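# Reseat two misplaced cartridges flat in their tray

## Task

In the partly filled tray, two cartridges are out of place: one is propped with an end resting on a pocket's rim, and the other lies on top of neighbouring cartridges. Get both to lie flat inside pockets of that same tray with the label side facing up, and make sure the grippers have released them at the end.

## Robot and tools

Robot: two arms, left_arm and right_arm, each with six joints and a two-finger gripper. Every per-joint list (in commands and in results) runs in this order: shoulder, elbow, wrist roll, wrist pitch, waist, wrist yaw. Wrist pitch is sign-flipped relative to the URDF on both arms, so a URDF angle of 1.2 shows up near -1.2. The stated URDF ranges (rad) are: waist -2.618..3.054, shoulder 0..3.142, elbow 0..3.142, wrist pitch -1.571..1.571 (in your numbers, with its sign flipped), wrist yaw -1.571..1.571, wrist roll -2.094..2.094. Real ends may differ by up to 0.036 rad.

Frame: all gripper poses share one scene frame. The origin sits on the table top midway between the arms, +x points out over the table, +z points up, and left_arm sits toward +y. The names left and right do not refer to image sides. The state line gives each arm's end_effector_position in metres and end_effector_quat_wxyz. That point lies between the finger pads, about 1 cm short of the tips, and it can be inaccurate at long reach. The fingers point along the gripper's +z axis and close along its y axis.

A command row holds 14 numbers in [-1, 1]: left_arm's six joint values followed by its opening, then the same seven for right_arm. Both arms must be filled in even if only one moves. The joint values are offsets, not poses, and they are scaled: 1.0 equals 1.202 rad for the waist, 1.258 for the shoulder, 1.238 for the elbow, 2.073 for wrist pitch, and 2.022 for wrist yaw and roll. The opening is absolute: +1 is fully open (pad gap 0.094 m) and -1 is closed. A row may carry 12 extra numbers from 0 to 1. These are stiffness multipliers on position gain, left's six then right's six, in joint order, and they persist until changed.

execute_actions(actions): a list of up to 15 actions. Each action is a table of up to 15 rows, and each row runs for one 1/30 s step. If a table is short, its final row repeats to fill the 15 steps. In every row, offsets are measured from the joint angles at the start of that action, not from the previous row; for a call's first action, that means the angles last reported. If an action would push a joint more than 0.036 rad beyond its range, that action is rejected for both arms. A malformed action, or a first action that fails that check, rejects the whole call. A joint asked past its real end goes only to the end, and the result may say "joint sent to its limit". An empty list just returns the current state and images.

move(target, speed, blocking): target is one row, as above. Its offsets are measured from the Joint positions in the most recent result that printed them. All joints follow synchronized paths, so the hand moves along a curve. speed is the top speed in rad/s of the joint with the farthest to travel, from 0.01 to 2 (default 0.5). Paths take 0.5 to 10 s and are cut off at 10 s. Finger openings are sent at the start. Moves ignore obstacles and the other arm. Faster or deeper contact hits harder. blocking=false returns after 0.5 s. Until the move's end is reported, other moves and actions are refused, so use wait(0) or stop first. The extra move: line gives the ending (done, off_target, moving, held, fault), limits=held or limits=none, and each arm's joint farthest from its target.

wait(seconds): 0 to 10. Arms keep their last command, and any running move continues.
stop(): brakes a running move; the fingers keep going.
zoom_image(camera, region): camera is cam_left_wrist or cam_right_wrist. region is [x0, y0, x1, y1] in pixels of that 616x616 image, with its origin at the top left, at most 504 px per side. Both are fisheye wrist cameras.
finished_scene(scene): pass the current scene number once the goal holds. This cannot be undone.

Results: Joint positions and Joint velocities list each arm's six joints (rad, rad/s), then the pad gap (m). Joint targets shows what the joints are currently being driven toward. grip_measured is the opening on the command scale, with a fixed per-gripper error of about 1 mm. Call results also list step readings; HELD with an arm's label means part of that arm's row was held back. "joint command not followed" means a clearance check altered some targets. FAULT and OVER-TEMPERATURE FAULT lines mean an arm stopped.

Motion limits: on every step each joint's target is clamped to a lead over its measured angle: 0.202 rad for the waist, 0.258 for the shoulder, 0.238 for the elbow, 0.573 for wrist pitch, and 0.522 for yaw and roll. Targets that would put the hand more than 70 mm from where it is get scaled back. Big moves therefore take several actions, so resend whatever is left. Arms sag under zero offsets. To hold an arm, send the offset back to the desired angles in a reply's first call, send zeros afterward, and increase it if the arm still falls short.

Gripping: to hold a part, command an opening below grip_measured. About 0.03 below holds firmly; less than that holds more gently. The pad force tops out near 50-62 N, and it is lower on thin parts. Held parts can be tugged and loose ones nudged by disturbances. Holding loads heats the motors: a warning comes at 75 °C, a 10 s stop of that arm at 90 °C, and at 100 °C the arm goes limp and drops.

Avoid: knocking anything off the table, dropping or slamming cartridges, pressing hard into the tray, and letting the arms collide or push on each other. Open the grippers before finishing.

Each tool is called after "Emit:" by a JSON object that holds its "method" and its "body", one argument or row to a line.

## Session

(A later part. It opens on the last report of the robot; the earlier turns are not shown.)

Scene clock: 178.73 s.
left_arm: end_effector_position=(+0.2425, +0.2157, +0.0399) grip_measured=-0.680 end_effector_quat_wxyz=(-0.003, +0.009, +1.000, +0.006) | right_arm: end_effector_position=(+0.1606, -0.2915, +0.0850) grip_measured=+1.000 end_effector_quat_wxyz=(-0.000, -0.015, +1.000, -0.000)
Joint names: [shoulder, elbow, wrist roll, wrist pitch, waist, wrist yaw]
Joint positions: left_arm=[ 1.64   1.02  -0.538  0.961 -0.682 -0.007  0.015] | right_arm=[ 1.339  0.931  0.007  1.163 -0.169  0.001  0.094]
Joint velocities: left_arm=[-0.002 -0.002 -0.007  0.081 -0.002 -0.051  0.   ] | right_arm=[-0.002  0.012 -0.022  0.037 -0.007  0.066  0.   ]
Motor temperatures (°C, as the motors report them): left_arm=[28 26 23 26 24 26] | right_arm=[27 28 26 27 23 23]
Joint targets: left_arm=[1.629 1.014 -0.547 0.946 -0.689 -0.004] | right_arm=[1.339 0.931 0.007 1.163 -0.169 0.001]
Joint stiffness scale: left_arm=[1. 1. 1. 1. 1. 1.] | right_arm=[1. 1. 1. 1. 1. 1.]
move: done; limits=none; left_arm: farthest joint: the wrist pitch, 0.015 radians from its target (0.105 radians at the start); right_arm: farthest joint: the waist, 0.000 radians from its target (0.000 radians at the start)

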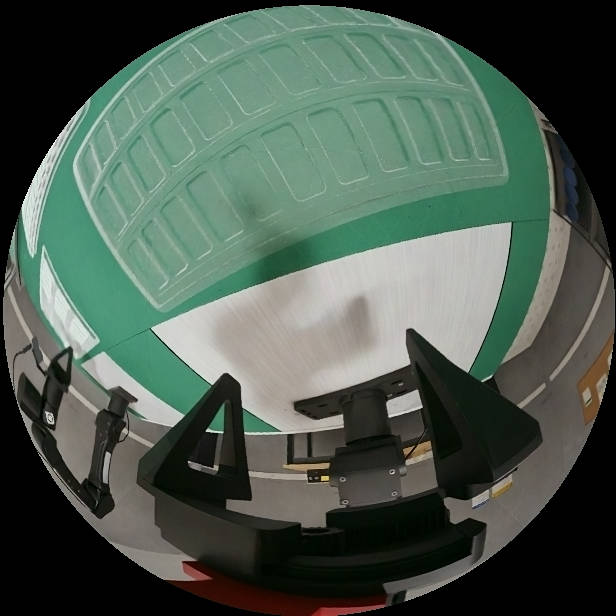

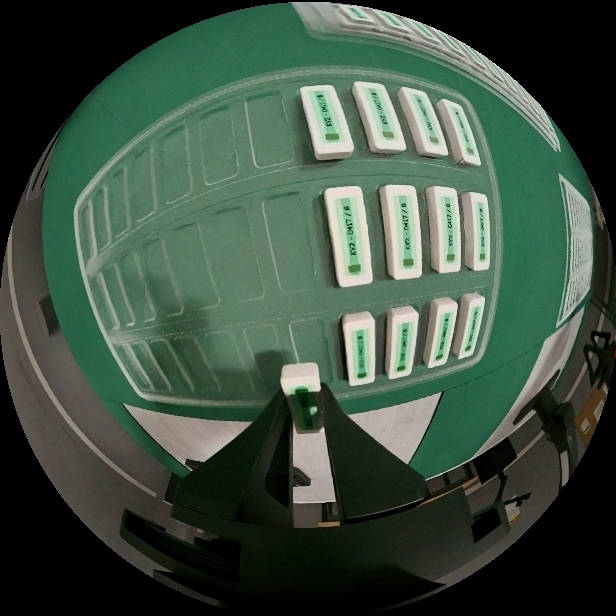

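Emit:
{"method": "move", "body": {
  "target": [0.03,-0.02,0,-0.032,0,0,-0.72,0,0,0,0,0,0,1],
  "speed": 0.2
}}

Emit:
{"method": "zoom_image", "body": {
  "camera": "cam_right_wrist",
  "region": [200,220,440,460]
}}

Scene clock: 190.80 s.
left_arm: end_effector_position=(+0.2456, +0.2137, +0.0266) grip_measured=-0.680 end_effector_quat_wxyz=(-0.004, +0.009, +1.000, +0.007) | right_arm: end_effector_position=(+0.1606, -0.2915, +0.0850) grip_measured=+1.000 end_effector_quat_wxyz=(-0.000, -0.015, +1.000, -0.000)
Joint names: [shoulder, elbow, wrist roll, wrist pitch, waist, wrist yaw]
Joint positions: left_arm=[ 1.677  1.003 -0.539  0.909 -0.682 -0.007  0.015] | right_arm=[ 1.339  0.931  0.007  1.163 -0.169  0.001  0.094]
Joint velocities: left_arm=[-0.012  0.002 -0.007 -0.007 -0.007 -0.007  0.001] | right_arm=[-0.012  0.002 -0.095  0.022 -0.012 -0.051  0.   ]
Motor temperatures (°C, as the motors report them): left_arm=[28 26 23 26 24 26] | right_arm=[27 28 26 27 23 23]
Joint targets: left_arm=[1.678 0.995 -0.538 0.894 -0.682 -0.007] | right_arm=[1.339 0.931 0.007 1.163 -0.169 0.001]
Joint stiffness scale: left_arm=[1. 1. 1. 1. 1. 1.] | right_arm=[1. 1. 1. 1. 1. 1.]
move: done; limits=none; left_arm: farthest joint: the wrist pitch, 0.015 radians from its target (0.066 radians at the start); right_arm: farthest joint: the waist, 0.000 radians from its target (0.000 radians at the start)

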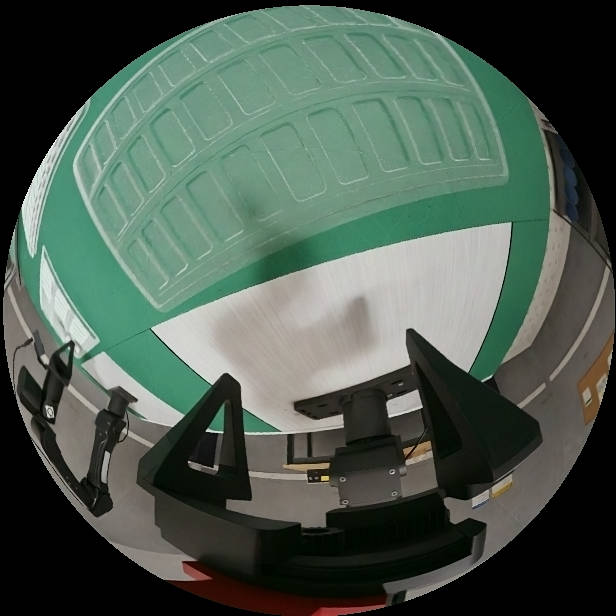

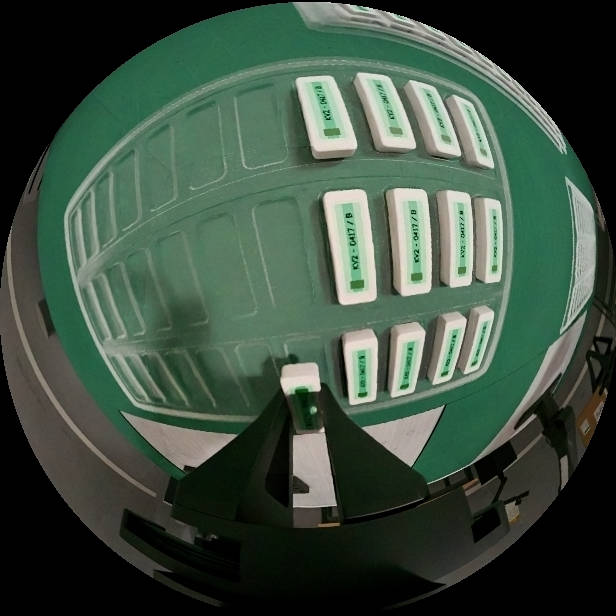

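Region (200, 220, 440, 460) of cam_right_wrist's 616x616 image, scaled by 2.100, with more detail than that image has.

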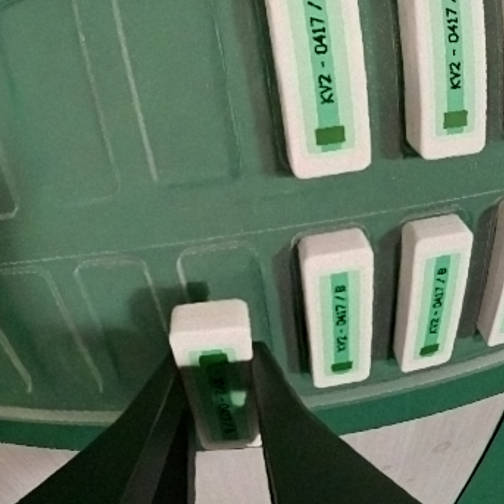

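Emit:
{"method": "move", "body": {
  "target": [0.03,0.02,0,-0.012,0.014,0,-0.72,0,0,0,0,0,0,1],
  "speed": 0.2
}}

Emit:
{"method": "zoom_image", "body": {
  "camera": "cam_right_wrist",
  "region": [200,220,440,460]
}}

Scene clock: 198.33 s.
left_arm: end_effector_position=(+0.2461, +0.2164, +0.0174) grip_measured=-0.680 end_effector_quat_wxyz=(-0.015, +0.004, +1.000, +0.013) | right_arm: end_effector_position=(+0.1606, -0.2915, +0.0850) grip_measured=+1.000 end_effector_quat_wxyz=(-0.000, -0.015, +1.000, -0.000)
Joint names: [shoulder, elbow, wrist roll, wrist pitch, waist, wrist yaw]
Joint positions: left_arm=[ 1.713  1.003 -0.539  0.899 -0.673 -0.007  0.015] | right_arm=[ 1.339  0.931  0.007  1.163 -0.169  0.001  0.094]
Joint velocities: left_arm=[ 0.012  0.002 -0.007  0.066 -0.012 -0.066 -0.   ] | right_arm=[ 0.002 -0.002 -0.022 -0.007 -0.002 -0.066  0.   ]
Motor temperatures (°C, as the motors report them): left_arm=[28 26 23 26 24 26] | right_arm=[27 28 26 27 23 23]
Joint targets: left_arm=[1.715 1.027 -0.539 0.884 -0.665 -0.007] | right_arm=[1.339 0.931 0.007 1.163 -0.169 0.001]
Joint stiffness scale: left_arm=[1. 1. 1. 1. 1. 1.] | right_arm=[1. 1. 1. 1. 1. 1.]
move: off_target (left_arm); limits=none; left_arm: farthest joint: the elbow, 0.025 radians from its target (0.025 radians at the start); right_arm: farthest joint: the waist, 0.000 radians from its target (0.000 radians at the start)

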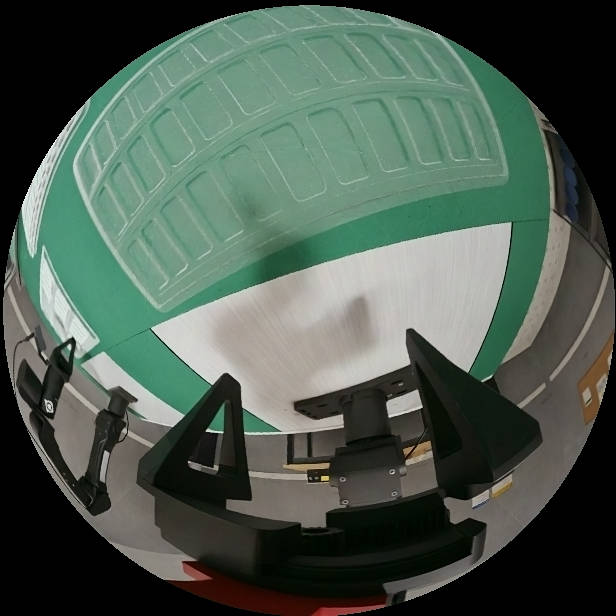

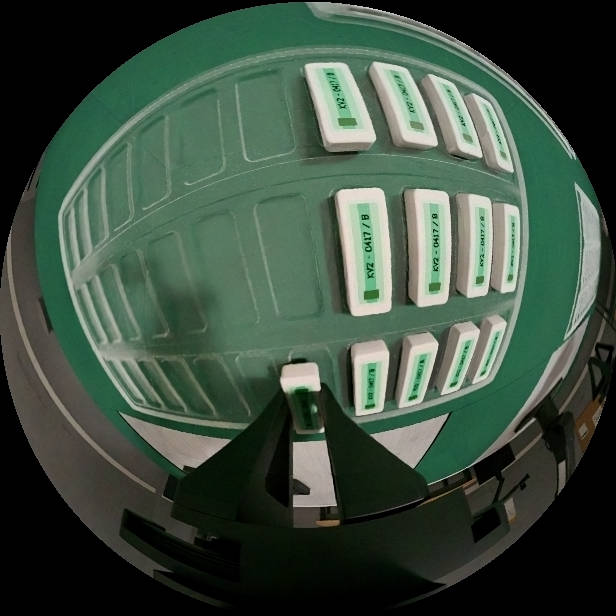

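Region (200, 220, 440, 460) of cam_right_wrist's 616x616 image, scaled by 2.100, with more detail than that image has.

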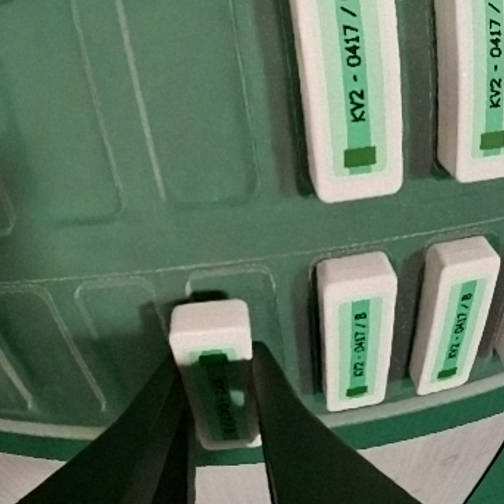

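Emit:
{"method": "move", "body": {
  "target": [0.028,0.056,0,0.002,-0.01,0,-0.72,0,0,0,0,0,0,1],
  "speed": 0.15
}}

Emit:
{"method": "zoom_image", "body": {
  "camera": "cam_right_wrist",
  "region": [200,220,440,460]
}}

Scene clock: 207.83 s.
left_arm: end_effector_position=(+0.2540, +0.2101, +0.0181) grip_measured=-0.680 end_effector_quat_wxyz=(-0.013, +0.006, +1.000, +0.012) | right_arm: end_effector_position=(+0.1606, -0.2915, +0.0850) grip_measured=+1.000 end_effector_quat_wxyz=(-0.000, -0.015, +1.000, -0.000)
Joint names: [shoulder, elbow, wrist roll, wrist pitch, waist, wrist yaw]
Joint positions: left_arm=[ 1.744  1.043 -0.539  0.904 -0.677 -0.007  0.015] | right_arm=[ 1.339  0.931  0.007  1.163 -0.169  0.001  0.094]
Joint velocities: left_arm=[ 0.007 -0.007 -0.022  0.037  0.002 -0.007 -0.   ] | right_arm=[ 0.002  0.012  0.022  0.022 -0.002  0.081  0.   ]
Motor temperatures (°C, as the motors report them): left_arm=[27 26 23 26 24 26] | right_arm=[27 28 26 27 23 23]
Joint targets: left_arm=[1.748 1.072 -0.539 0.903 -0.685 -0.007] | right_arm=[1.339 0.931 0.007 1.163 -0.169 0.001]
Joint stiffness scale: left_arm=[1. 1. 1. 1. 1. 1.] | right_arm=[1. 1. 1. 1. 1. 1.]
move: off_target (left_arm); limits=none; left_arm: farthest joint: the elbow, 0.030 radians from its target (0.070 radians at the start); right_arm: farthest joint: the waist, 0.000 radians from its target (0.000 radians at the start)

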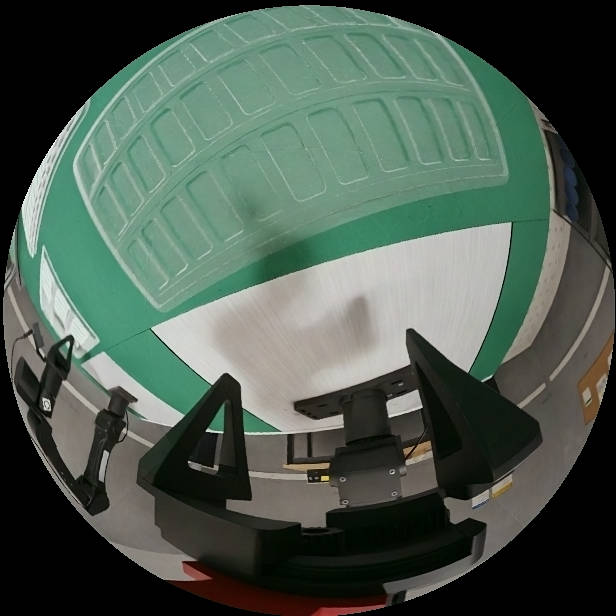

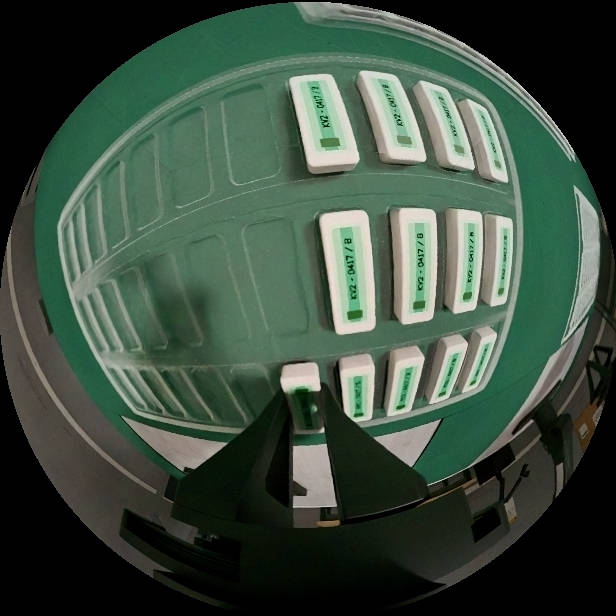

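Region (200, 220, 440, 460) of cam_right_wrist's 616x616 image, scaled by 2.100, with more detail than that image has.

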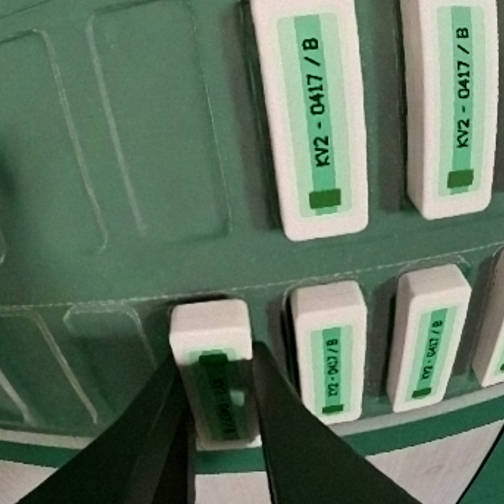

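Emit:
{"method": "move", "body": {
  "target": [0,-0.02,0,-0.01,0,0,-0.72,0,0,0,0,0,0,1],
  "speed": 0.1
}}

Emit:
{"method": "execute_actions", "body": {
  "actions": [
    [[0,0,0,0,0,0,-0.5,0,0,0,0,0,0,1]]
  ]
}}

Emit:
{"method": "move", "body": {
  "target": [0,0.16,0,0.09,0,0,-0.5,0,0,0,0,0,0,1]
}}

Scene clock: 212.90 s.
left_arm: end_effector_position=(+0.2518, +0.2115, +0.0154) grip_measured=-0.680 end_effector_quat_wxyz=(-0.015, +0.006, +1.000, +0.014) | right_arm: end_effector_position=(+0.1606, -0.2915, +0.0850) grip_measured=+1.000 end_effector_quat_wxyz=(-0.000, -0.015, +1.000, -0.000)
Joint names: [shoulder, elbow, wrist roll, wrist pitch, waist, wrist yaw]
Joint positions: left_arm=[ 1.744  1.031 -0.539  0.897 -0.677 -0.007  0.015] | right_arm=[ 1.339  0.931  0.007  1.163 -0.169  0.001  0.094]
Joint velocities: left_arm=[ 0.002 -0.002  0.022  0.095 -0.002 -0.007 -0.   ] | right_arm=[-0.002 -0.002 -0.007  0.007 -0.007 -0.051  0.   ]
Motor temperatures (°C, as the motors report them): left_arm=[27 26 23 26 24 26] | right_arm=[27 28 26 27 23 23]
Joint targets: left_arm=[1.744 1.018 -0.539 0.884 -0.677 -0.007] | right_arm=[1.339 0.931 0.007 1.163 -0.169 0.001]
Joint stiffness scale: left_arm=[1. 1. 1. 1. 1. 1.] | right_arm=[1. 1. 1. 1. 1. 1.]
move: done; limits=none; left_arm: farthest joint: the wrist pitch, 0.014 radians from its target (0.021 radians at the start); right_arm: farthest joint: the waist, 0.000 radians from its target (0.000 radians at the start)

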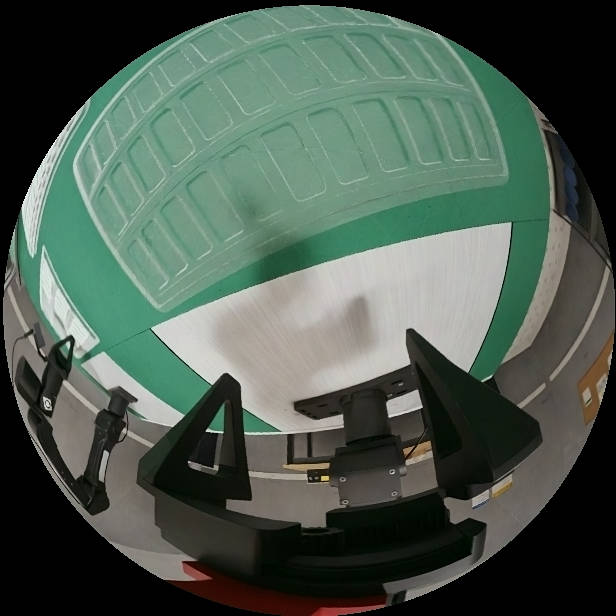

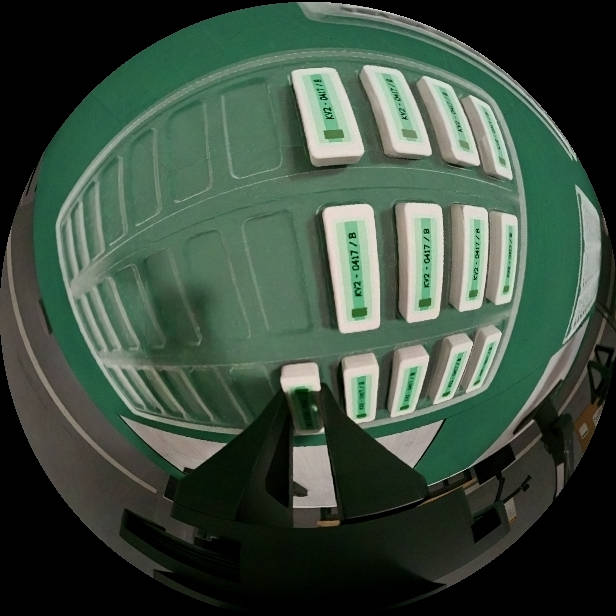

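Scene clock: 213.40 s.
left_arm: end_effector_position=(+0.2517, +0.2136, +0.0155) grip_measured=-0.503 end_effector_quat_wxyz=(-0.015, +0.006, +1.000, +0.019) | right_arm: end_effector_position=(+0.1606, -0.2915, +0.0850) grip_measured=+1.000 end_effector_quat_wxyz=(-0.000, -0.015, +1.000, -0.000)
Joint names: [shoulder, elbow, wrist roll, wrist pitch, waist, wrist yaw]
Joint positions: left_arm=[ 1.744  1.031 -0.539  0.902 -0.676 -0.016  0.023] | right_arm=[ 1.339  0.931  0.007  1.163 -0.169  0.001  0.094]
Joint velocities: left_arm=[-0.027  0.002 -0.066 -0.051  0.027 -0.066 -0.   ] | right_arm=[ 0.012  0.012 -0.066  0.037 -0.012  0.007  0.   ]
Motor temperatures (°C, as the motors report them): left_arm=[27 26 23 26 24 26] | right_arm=[27 28 26 27 23 23]
Joint targets: left_arm=[1.744 1.031 -0.539 0.897 -0.677 -0.007] | right_arm=[1.339 0.931 0.007 1.163 -0.169 0.001]
Joint stiffness scale: left_arm=[1. 1. 1. 1. 1. 1.] | right_arm=[1. 1. 1. 1. 1. 1.]
Step readings (joint positions):
0: left_arm=[1.744 1.031 -0.539 0.897 -0.677 -0.007] | right_arm=[1.339 0.931 0.007 1.163 -0.169 0.001]
1: left_arm=[1.744 1.031 -0.539 0.899 -0.677 -0.010] | right_arm=[1.339 0.931 0.007 1.163 -0.169 0.001]
2: left_arm=[1.744 1.031 -0.539 0.901 -0.676 -0.013] | right_arm=[1.339 0.931 0.007 1.163 -0.169 0.001]
4: left_arm=[1.744 1.031 -0.539 0.902 -0.676 -0.016] | right_arm=[1.339 0.931 0.007 1.163 -0.169 0.001]
8: left_arm=[1.744 1.031 -0.539 0.902 -0.676 -0.016] | right_arm=[1.339 0.931 0.007 1.163 -0.169 0.001]
15: Joint positions above

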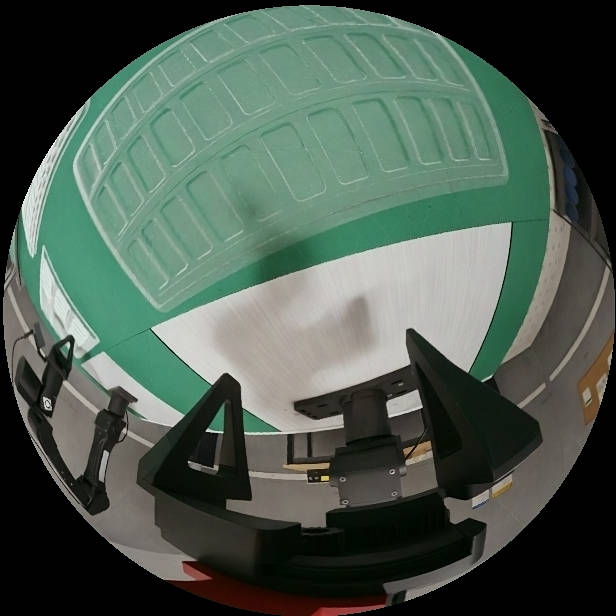

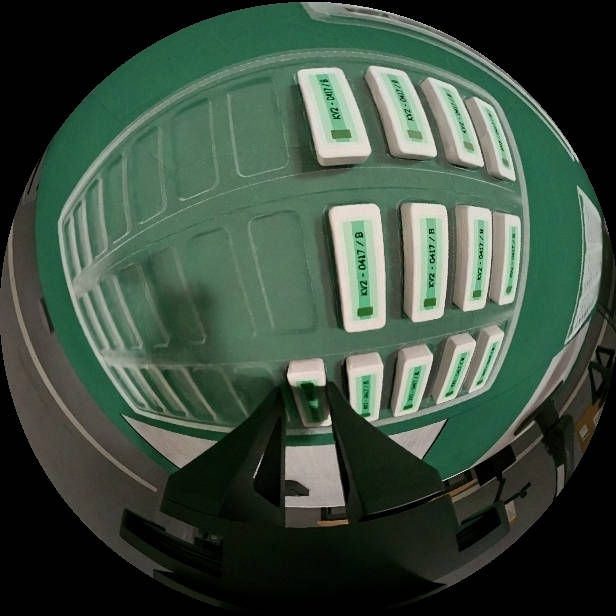

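Scene clock: 214.57 s.
left_arm: end_effector_position=(+0.2651, +0.2056, +0.0560) grip_measured=-0.503 end_effector_quat_wxyz=(-0.016, +0.006, +1.000, +0.020) | right_arm: end_effector_position=(+0.1606, -0.2915, +0.0850) grip_measured=+1.000 end_effector_quat_wxyz=(-0.000, -0.015, +1.000, -0.000)
Joint names: [shoulder, elbow, wrist roll, wrist pitch, waist, wrist yaw]
Joint positions: left_arm=[ 1.744  1.204 -0.539  1.079 -0.676 -0.017  0.023] | right_arm=[ 1.339  0.931  0.007  1.163 -0.169  0.001  0.094]
Joint velocities: left_arm=[-0.012 -0.022  0.022  0.007  0.012 -0.051 -0.002] | right_arm=[-0.017  0.022 -0.11  -0.037  0.007  0.037  0.   ]
Motor temperatures (°C, as the motors report them): left_arm=[27 26 23 26 24 26] | right_arm=[27 28 26 27 23 23]
Joint targets: left_arm=[1.744 1.229 -0.539 1.089 -0.676 -0.016] | right_arm=[1.339 0.931 0.007 1.163 -0.169 0.001]
Joint stiffness scale: left_arm=[1. 1. 1. 1. 1. 1.] | right_arm=[1. 1. 1. 1. 1. 1.]
move: off_target (left_arm); limits=none; left_arm: farthest joint: the elbow, 0.025 radians from its target (0.198 radians at the start); right_arm: farthest joint: the waist, 0.000 radians from its target (0.000 radians at the start)

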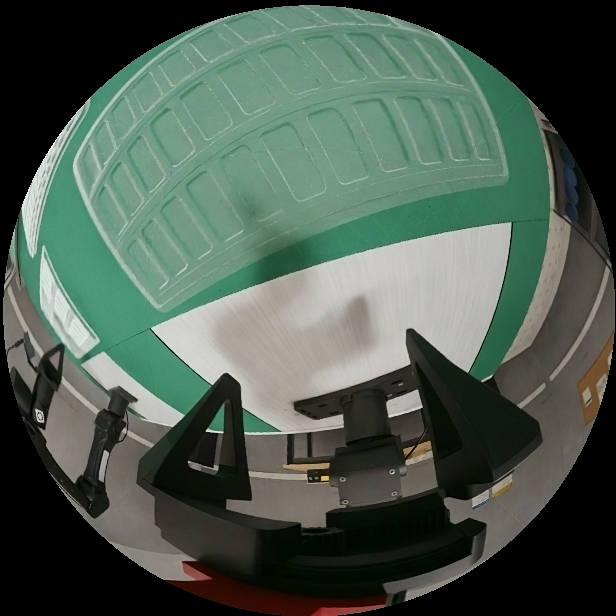

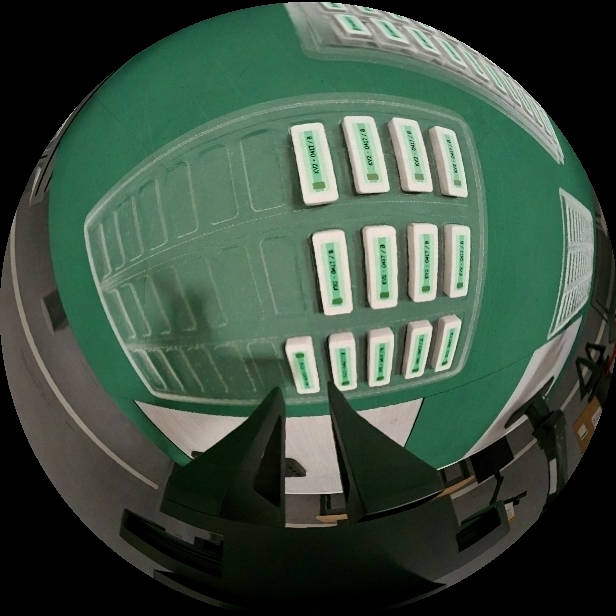

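Emit:
{"method": "zoom_image", "body": {
  "camera": "cam_right_wrist",
  "region": [240,100,500,410]
}}

Region (240, 100, 500, 410) of cam_right_wrist's 616x616 image, scaled by 1.626, with more detail than that image has; it fills the left 423 columns of this view, and the rest is white.

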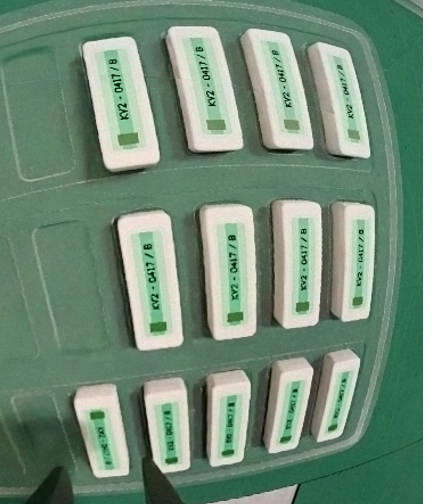

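Emit:
{"method": "move", "body": {
  "target": [0.285,0.40,0.062,0.034,0.105,0.008,-0.3,0,0,0,0,0,0,1],
  "speed": 0.8
}}

Scene clock: 230.37 s.
left_arm: end_effector_position=(+0.3765, +0.1926, +0.0461) grip_measured=-0.303 end_effector_quat_wxyz=(-0.004, +0.002, +1.000, +0.005) | right_arm: end_effector_position=(+0.1606, -0.2915, +0.0850) grip_measured=+1.000 end_effector_quat_wxyz=(-0.000, -0.015, +1.000, -0.000)
Joint names: [shoulder, elbow, wrist roll, wrist pitch, waist, wrist yaw]
Joint positions: left_arm=[ 2.109  1.666 -0.422  1.14  -0.553 -0.005  0.033] | right_arm=[ 1.339  0.931  0.007  1.163 -0.169  0.001  0.094]
Joint velocities: left_arm=[ 0.002  0.012 -0.081 -0.007  0.002 -0.037 -0.002] | right_arm=[-0.027  0.002  0.007  0.007  0.002 -0.066  0.   ]
Motor temperatures (°C, as the motors report them): left_arm=[28 27 23 26 24 26] | right_arm=[27 28 26 27 23 23]
Joint targets: left_arm=[2.103 1.699 -0.413 1.149 -0.550 -0.000] | right_arm=[1.339 0.931 0.007 1.163 -0.169 0.001]
Joint stiffness scale: left_arm=[1. 1. 1. 1. 1. 1.] | right_arm=[1. 1. 1. 1. 1. 1.]
move: off_target (left_arm); limits=none; left_arm: farthest joint: the elbow, 0.033 radians from its target (0.495 radians at the start); right_arm: farthest joint: the waist, 0.000 radians from its target (0.000 radians at the start)

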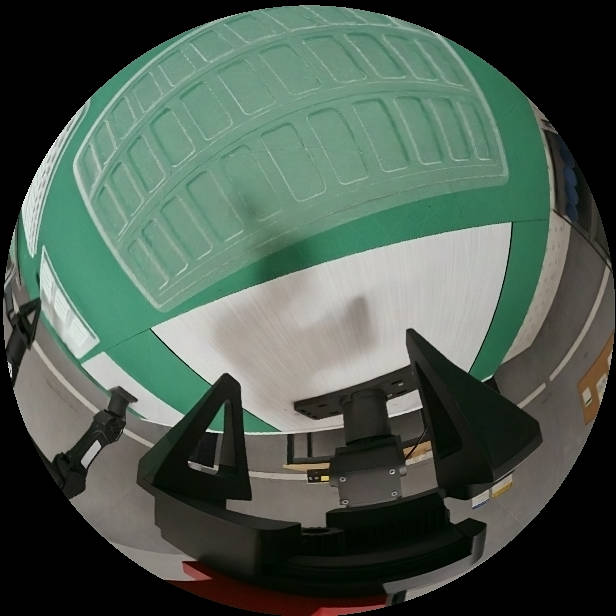

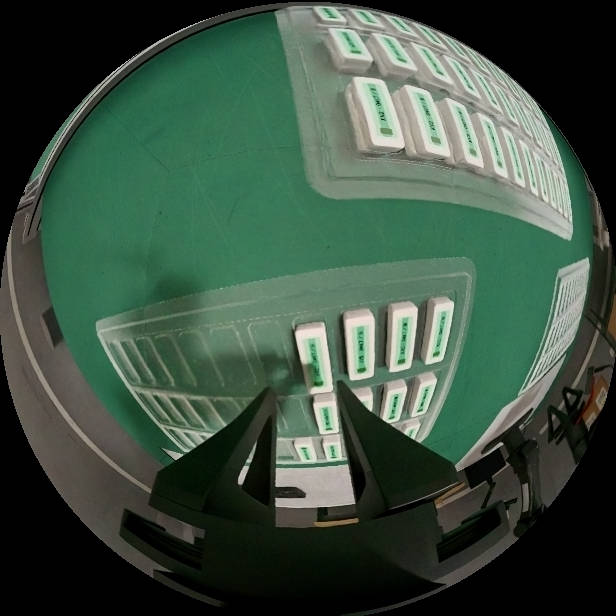

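Emit:
{"method": "zoom_image", "body": {
  "camera": "cam_right_wrist",
  "region": [230,280,470,470]
}}

Region (230, 280, 470, 470) of cam_right_wrist's 616x616 image, scaled by 2.100, with more detail than that image has; it fills the top 399 rows of this view, and the rest is white.

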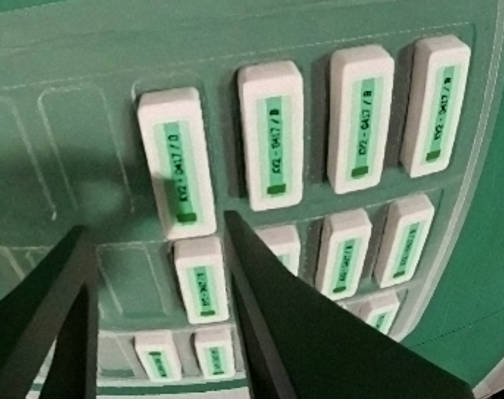

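Emit:
{"method": "move", "body": {
  "target": [0.026,-0.052,0,-0.048,-0.016,0,-0.42,0,0,0,0,0,0,1],
  "speed": 0.2
}}

Emit:
{"method": "zoom_image", "body": {
  "camera": "cam_right_wrist",
  "region": [200,260,440,470]
}}

Scene clock: 241.47 s.
left_arm: end_effector_position=(+0.3740, +0.1880, +0.0173) grip_measured=-0.417 end_effector_quat_wxyz=(-0.009, +0.009, +1.000, +0.007) | right_arm: end_effector_position=(+0.1606, -0.2915, +0.0850) grip_measured=+1.000 end_effector_quat_wxyz=(-0.000, -0.015, +1.000, -0.000)
Joint names: [shoulder, elbow, wrist roll, wrist pitch, waist, wrist yaw]
Joint positions: left_arm=[ 2.148  1.609 -0.422  1.055 -0.566 -0.005  0.027] | right_arm=[ 1.339  0.931  0.007  1.163 -0.169  0.001  0.094]
Joint velocities: left_arm=[ 0.002  0.007 -0.022  0.037 -0.002  0.007 -0.001] | right_arm=[ 0.007 -0.012 -0.007 -0.007 -0.012 -0.007  0.   ]
Motor temperatures (°C, as the motors report them): left_arm=[29 27 23 26 24 26] | right_arm=[27 28 26 27 23 23]
Joint targets: left_arm=[2.142 1.602 -0.422 1.040 -0.572 -0.005] | right_arm=[1.339 0.931 0.007 1.163 -0.169 0.001]
Joint stiffness scale: left_arm=[1. 1. 1. 1. 1. 1.] | right_arm=[1. 1. 1. 1. 1. 1.]
move: done; limits=none; left_arm: farthest joint: the wrist pitch, 0.015 radians from its target (0.100 radians at the start); right_arm: farthest joint: the waist, 0.000 radians from its target (0.000 radians at the start)

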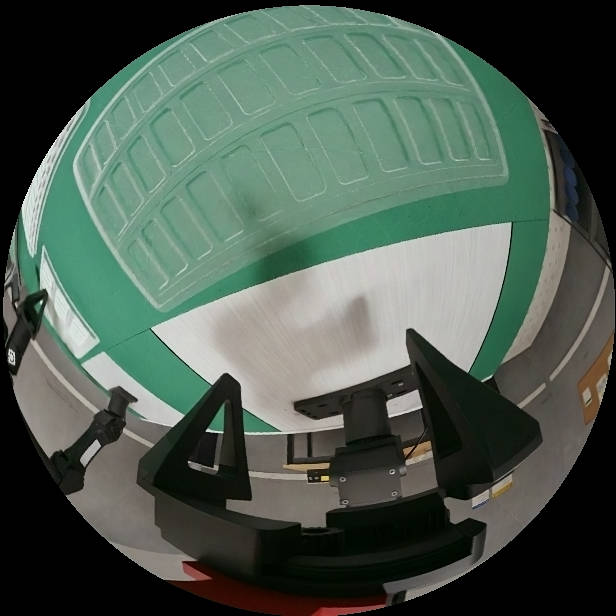

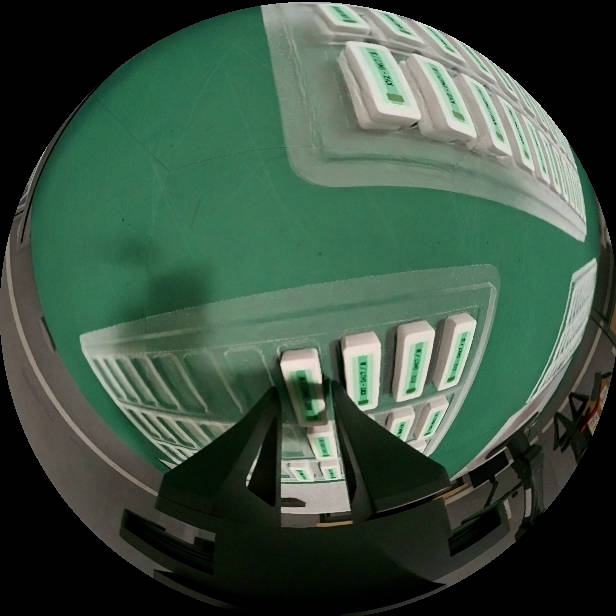

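Region (200, 260, 440, 470) of cam_right_wrist's 616x616 image, scaled by 2.100, with more detail than that image has; it fills the top 441 rows of this view, and the rest is white.

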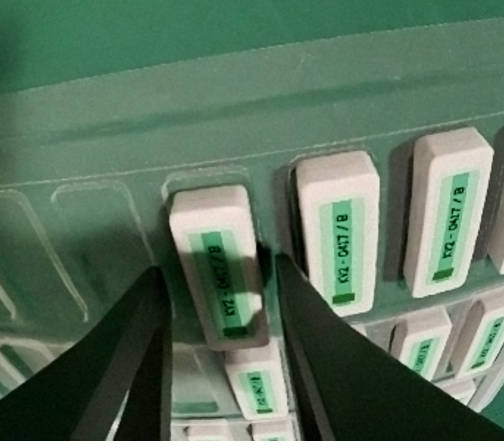

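Emit:
{"method": "execute_actions", "body": {
  "actions": [
    [[0,0,0,0,0,0,-0.72,0,0,0,0,0,0,1]]
  ]
}}

Emit:
{"method": "move", "body": {
  "target": [0.022,0.065,0,0.012,0.013,0,-0.72,0,0,0,0,0,0,1],
  "speed": 0.1
}}

Emit:
{"method": "zoom_image", "body": {
  "camera": "cam_right_wrist",
  "region": [200,260,440,470]
}}

Scene clock: 249.47 s.
left_arm: end_effector_position=(+0.3741, +0.1880, +0.0173) grip_measured=-0.691 end_effector_quat_wxyz=(-0.009, +0.009, +1.000, +0.007) | right_arm: end_effector_position=(+0.1606, -0.2915, +0.0850) grip_measured=+1.000 end_effector_quat_wxyz=(-0.000, -0.015, +1.000, -0.000)
Joint names: [shoulder, elbow, wrist roll, wrist pitch, waist, wrist yaw]
Joint positions: left_arm=[ 2.148  1.609 -0.422  1.055 -0.566 -0.005  0.014] | right_arm=[ 1.339  0.931  0.007  1.163 -0.169  0.001  0.094]
Joint velocities: left_arm=[ 0.012 -0.007 -0.081  0.037  0.017  0.051 -0.   ] | right_arm=[-0.002 -0.007  0.007  0.007  0.012  0.037  0.   ]
Motor temperatures (°C, as the motors report them): left_arm=[30 27 23 26 24 26] | right_arm=[27 28 26 27 23 23]
Joint targets: left_arm=[2.148 1.609 -0.422 1.055 -0.566 -0.006] | right_arm=[1.339 0.931 0.007 1.163 -0.169 0.001]
Joint stiffness scale: left_arm=[1. 1. 1. 1. 1. 1.] | right_arm=[1. 1. 1. 1. 1. 1.]
Step readings (joint positions):
0: left_arm=[2.148 1.609 -0.422 1.055 -0.566 -0.005] | right_arm=[1.339 0.931 0.007 1.163 -0.169 0.001]
1: left_arm=[2.148 1.609 -0.422 1.055 -0.566 -0.005] | right_arm=[1.339 0.931 0.007 1.163 -0.169 0.001]
2: left_arm=[2.148 1.609 -0.422 1.055 -0.566 -0.005] | right_arm=[1.339 0.931 0.007 1.163 -0.169 0.001]
4: left_arm=[2.148 1.609 -0.422 1.055 -0.566 -0.005] | right_arm=[1.339 0.931 0.007 1.163 -0.169 0.001]
8: left_arm=[2.148 1.609 -0.422 1.055 -0.566 -0.005] | right_arm=[1.339 0.931 0.007 1.163 -0.169 0.001]
15: Joint positions above

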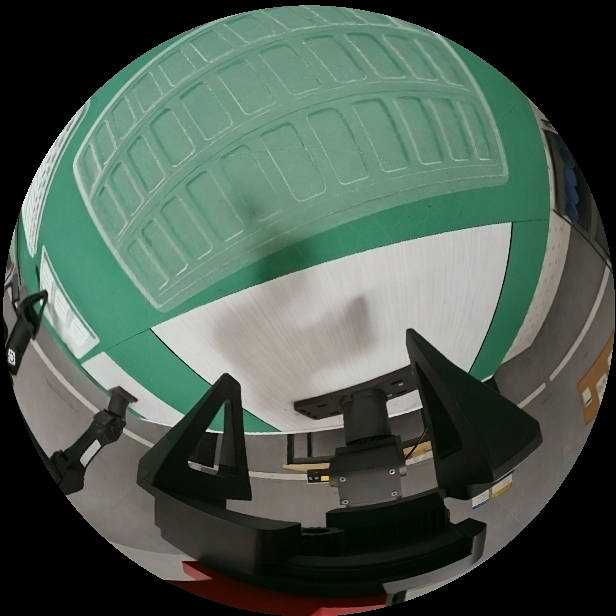

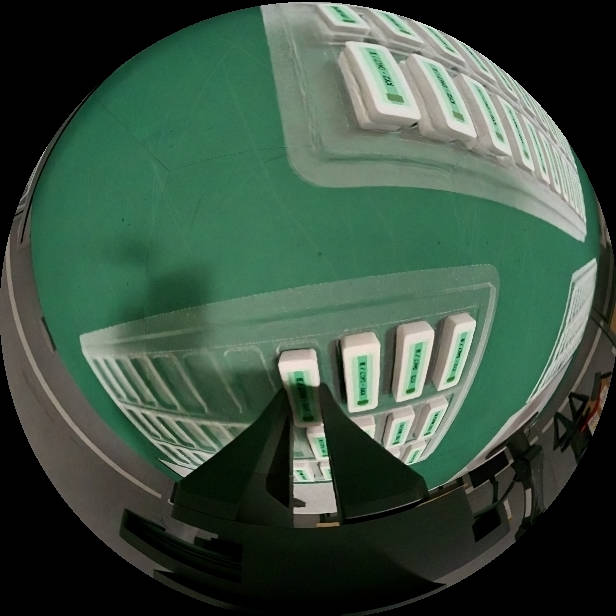

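Scene clock: 250.60 s.
left_arm: end_effector_position=(+0.3810, +0.1875, +0.0172) grip_measured=-0.691 end_effector_quat_wxyz=(-0.012, +0.006, +1.000, +0.008) | right_arm: end_effector_position=(+0.1606, -0.2915, +0.0850) grip_measured=+1.000 end_effector_quat_wxyz=(-0.000, -0.015, +1.000, -0.000)
Joint names: [shoulder, elbow, wrist roll, wrist pitch, waist, wrist yaw]
Joint positions: left_arm=[ 2.177  1.656 -0.422  1.078 -0.559 -0.004  0.014] | right_arm=[ 1.339  0.931  0.007  1.163 -0.169  0.001  0.094]
Joint velocities: left_arm=[ 0.017 -0.017  0.022 -0.022 -0.007  0.051 -0.001] | right_arm=[-0.012  0.007 -0.007  0.022  0.002 -0.022  0.   ]
Motor temperatures (°C, as the motors report them): left_arm=[30 27 23 26 24 26] | right_arm=[27 28 26 27 23 23]
Joint targets: left_arm=[2.175 1.689 -0.422 1.080 -0.550 -0.006] | right_arm=[1.339 0.931 0.007 1.163 -0.169 0.001]
Joint stiffness scale: left_arm=[1. 1. 1. 1. 1. 1.] | right_arm=[1. 1. 1. 1. 1. 1.]
move: off_target (left_arm); limits=none; left_arm: farthest joint: the elbow, 0.033 radians from its target (0.081 radians at the start); right_arm: farthest joint: the waist, 0.000 radians from its target (0.000 radians at the start)

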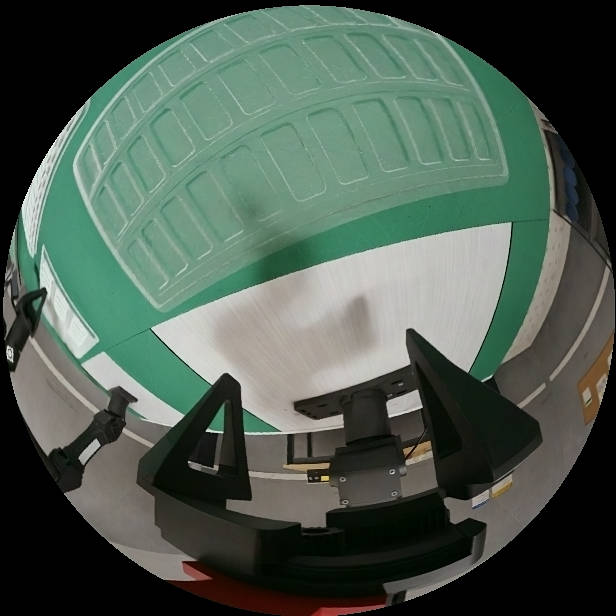

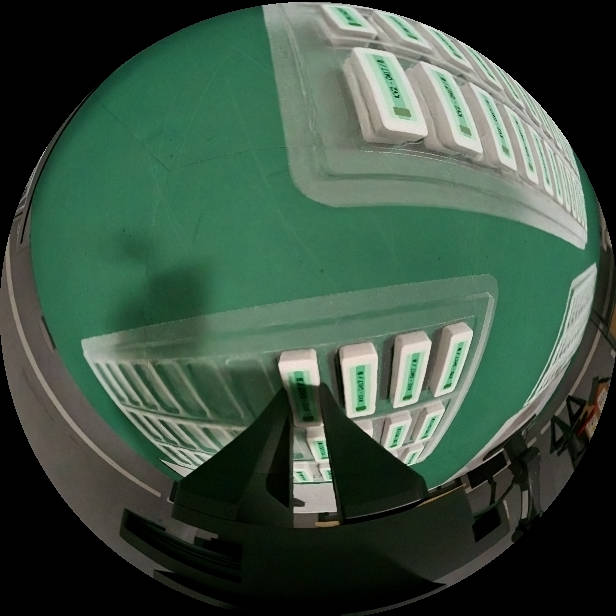

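Region (200, 260, 440, 470) of cam_right_wrist's 616x616 image, scaled by 2.100, with more detail than that image has; it fills the top 441 rows of this view, and the rest is white.

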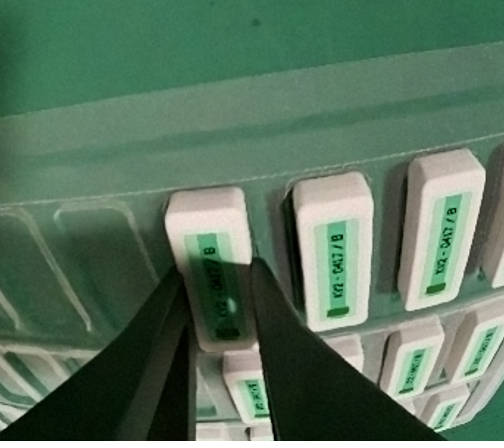

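Looks in. Release, rise and inspect.

Emit:
{"method": "execute_actions", "body": {
  "actions": [
    [[0,0,0,0,0,0,-0.45,0,0,0,0,0,0,1]]
  ]
}}

Emit:
{"method": "move", "body": {
  "target": [-0.03,0.14,0,0.1,0,0,-0.45,0,0,0,0,0,0,1]
}}

Emit:
{"method": "zoom_image", "body": {
  "camera": "cam_right_wrist",
  "region": [220,260,480,470]
}}

Scene clock: 256.30 s.
left_arm: end_effector_position=(+0.3810, +0.1875, +0.0172) grip_measured=-0.453 end_effector_quat_wxyz=(-0.012, +0.006, +1.000, +0.008) | right_arm: end_effector_position=(+0.1606, -0.2915, +0.0850) grip_measured=+1.000 end_effector_quat_wxyz=(-0.000, -0.015, +1.000, -0.000)
Joint names: [shoulder, elbow, wrist roll, wrist pitch, waist, wrist yaw]
Joint positions: left_arm=[ 2.177  1.656 -0.422  1.078 -0.559 -0.004  0.026] | right_arm=[ 1.339  0.931  0.007  1.163 -0.169  0.001  0.094]
Joint velocities: left_arm=[ 0.002 -0.007  0.007 -0.022 -0.022 -0.007 -0.001] | right_arm=[-0.002 -0.012 -0.022 -0.007 -0.017 -0.007  0.   ]
Motor temperatures (°C, as the motors report them): left_arm=[30 27 23 26 24 26] | right_arm=[27 28 26 27 23 23]
Joint targets: left_arm=[2.177 1.656 -0.422 1.078 -0.559 -0.004] | right_arm=[1.339 0.931 0.007 1.163 -0.169 0.001]
Joint stiffness scale: left_arm=[1. 1. 1. 1. 1. 1.] | right_arm=[1. 1. 1. 1. 1. 1.]
Step readings (joint positions):
0: left_arm=[2.177 1.656 -0.422 1.078 -0.559 -0.004] | right_arm=[1.339 0.931 0.007 1.163 -0.169 0.001]
1: left_arm=[2.177 1.656 -0.422 1.078 -0.559 -0.004] | right_arm=[1.339 0.931 0.007 1.163 -0.169 0.001]
2: left_arm=[2.177 1.656 -0.422 1.078 -0.559 -0.004] | right_arm=[1.339 0.931 0.007 1.163 -0.169 0.001]
4: left_arm=[2.177 1.656 -0.422 1.078 -0.559 -0.004] | right_arm=[1.339 0.931 0.007 1.163 -0.169 0.001]
8: left_arm=[2.177 1.656 -0.422 1.078 -0.559 -0.004] | right_arm=[1.339 0.931 0.007 1.163 -0.169 0.001]
15: Joint positions above

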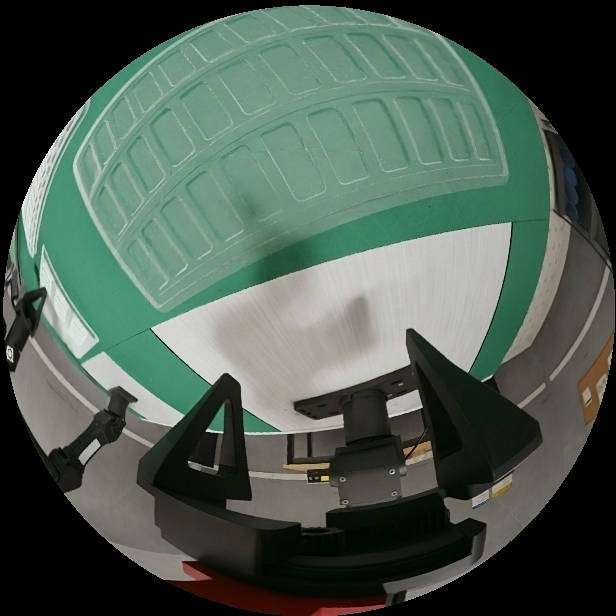

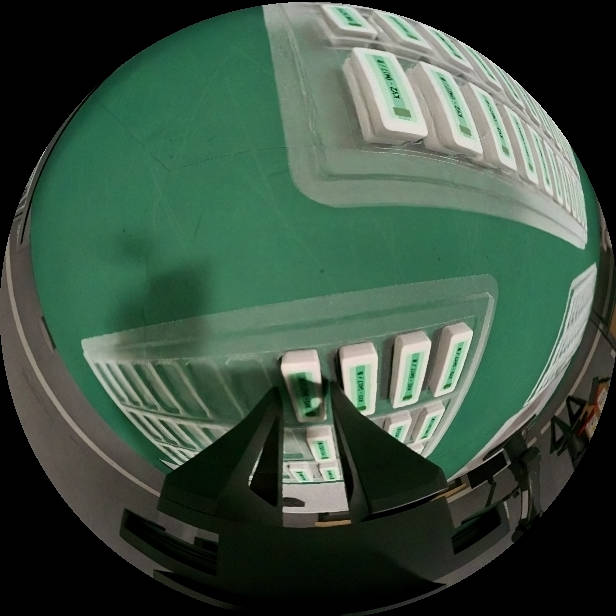

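Scene clock: 257.47 s.
left_arm: end_effector_position=(+0.3769, +0.1894, +0.0586) grip_measured=-0.453 end_effector_quat_wxyz=(-0.030, +0.006, +0.999, +0.016) | right_arm: end_effector_position=(+0.1606, -0.2915, +0.0850) grip_measured=+1.000 end_effector_quat_wxyz=(-0.000, -0.015, +1.000, -0.000)
Joint names: [shoulder, elbow, wrist roll, wrist pitch, waist, wrist yaw]
Joint positions: left_arm=[ 2.165  1.801 -0.422  1.275 -0.559 -0.004  0.026] | right_arm=[ 1.339  0.931  0.007  1.163 -0.169  0.001  0.094]
Joint velocities: left_arm=[ 0.002 -0.007 -0.022  0.022  0.017 -0.095  0.   ] | right_arm=[-0.002 -0.007 -0.051  0.007  0.002 -0.022  0.   ]
Motor temperatures (°C, as the motors report them): left_arm=[30 27 23 26 24 26] | right_arm=[27 28 26 27 23 23]
Joint targets: left_arm=[2.139 1.829 -0.422 1.285 -0.559 -0.004] | right_arm=[1.339 0.931 0.007 1.163 -0.169 0.001]
Joint stiffness scale: left_arm=[1. 1. 1. 1. 1. 1.] | right_arm=[1. 1. 1. 1. 1. 1.]
move: off_target (left_arm); limits=none; left_arm: farthest joint: the elbow, 0.028 radians from its target (0.173 radians at the start); right_arm: farthest joint: the waist, 0.000 radians from its target (0.000 radians at the start)

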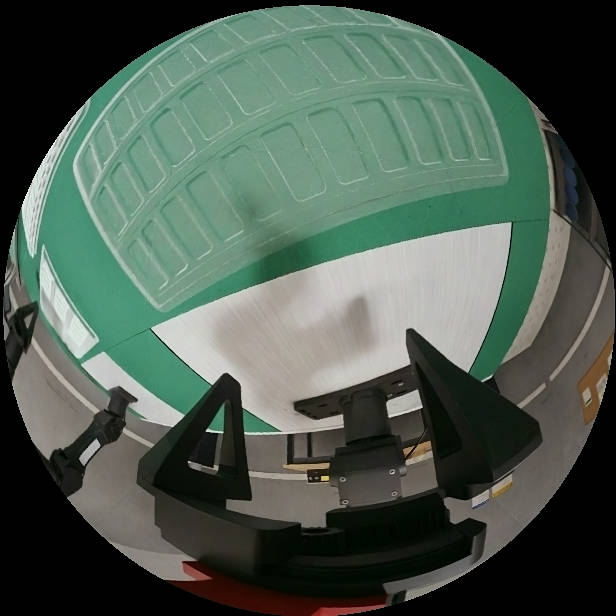

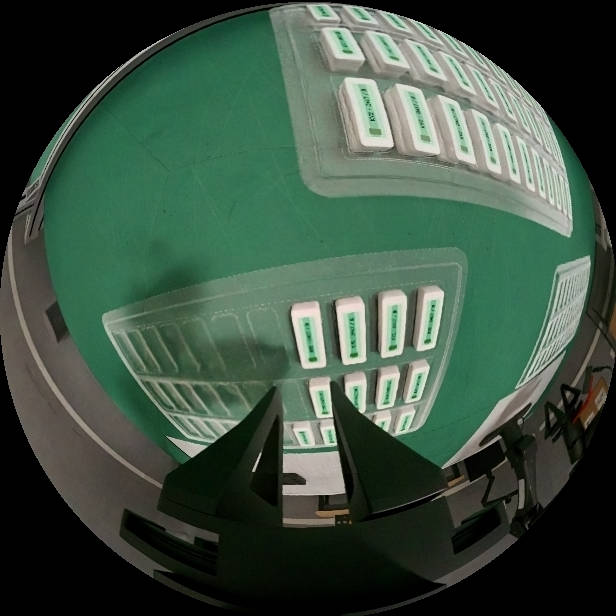

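Region (220, 260, 480, 470) of cam_right_wrist's 616x616 image, scaled by 1.938, with more detail than that image has; it fills the top 407 rows of this view, and the rest is white.

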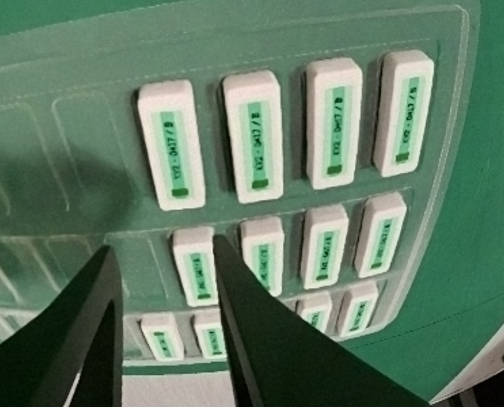

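Seated in line.

Emit:
{"method": "finished_scene", "body": {
  "scene": 1
}}

The scene is finished: the task was done.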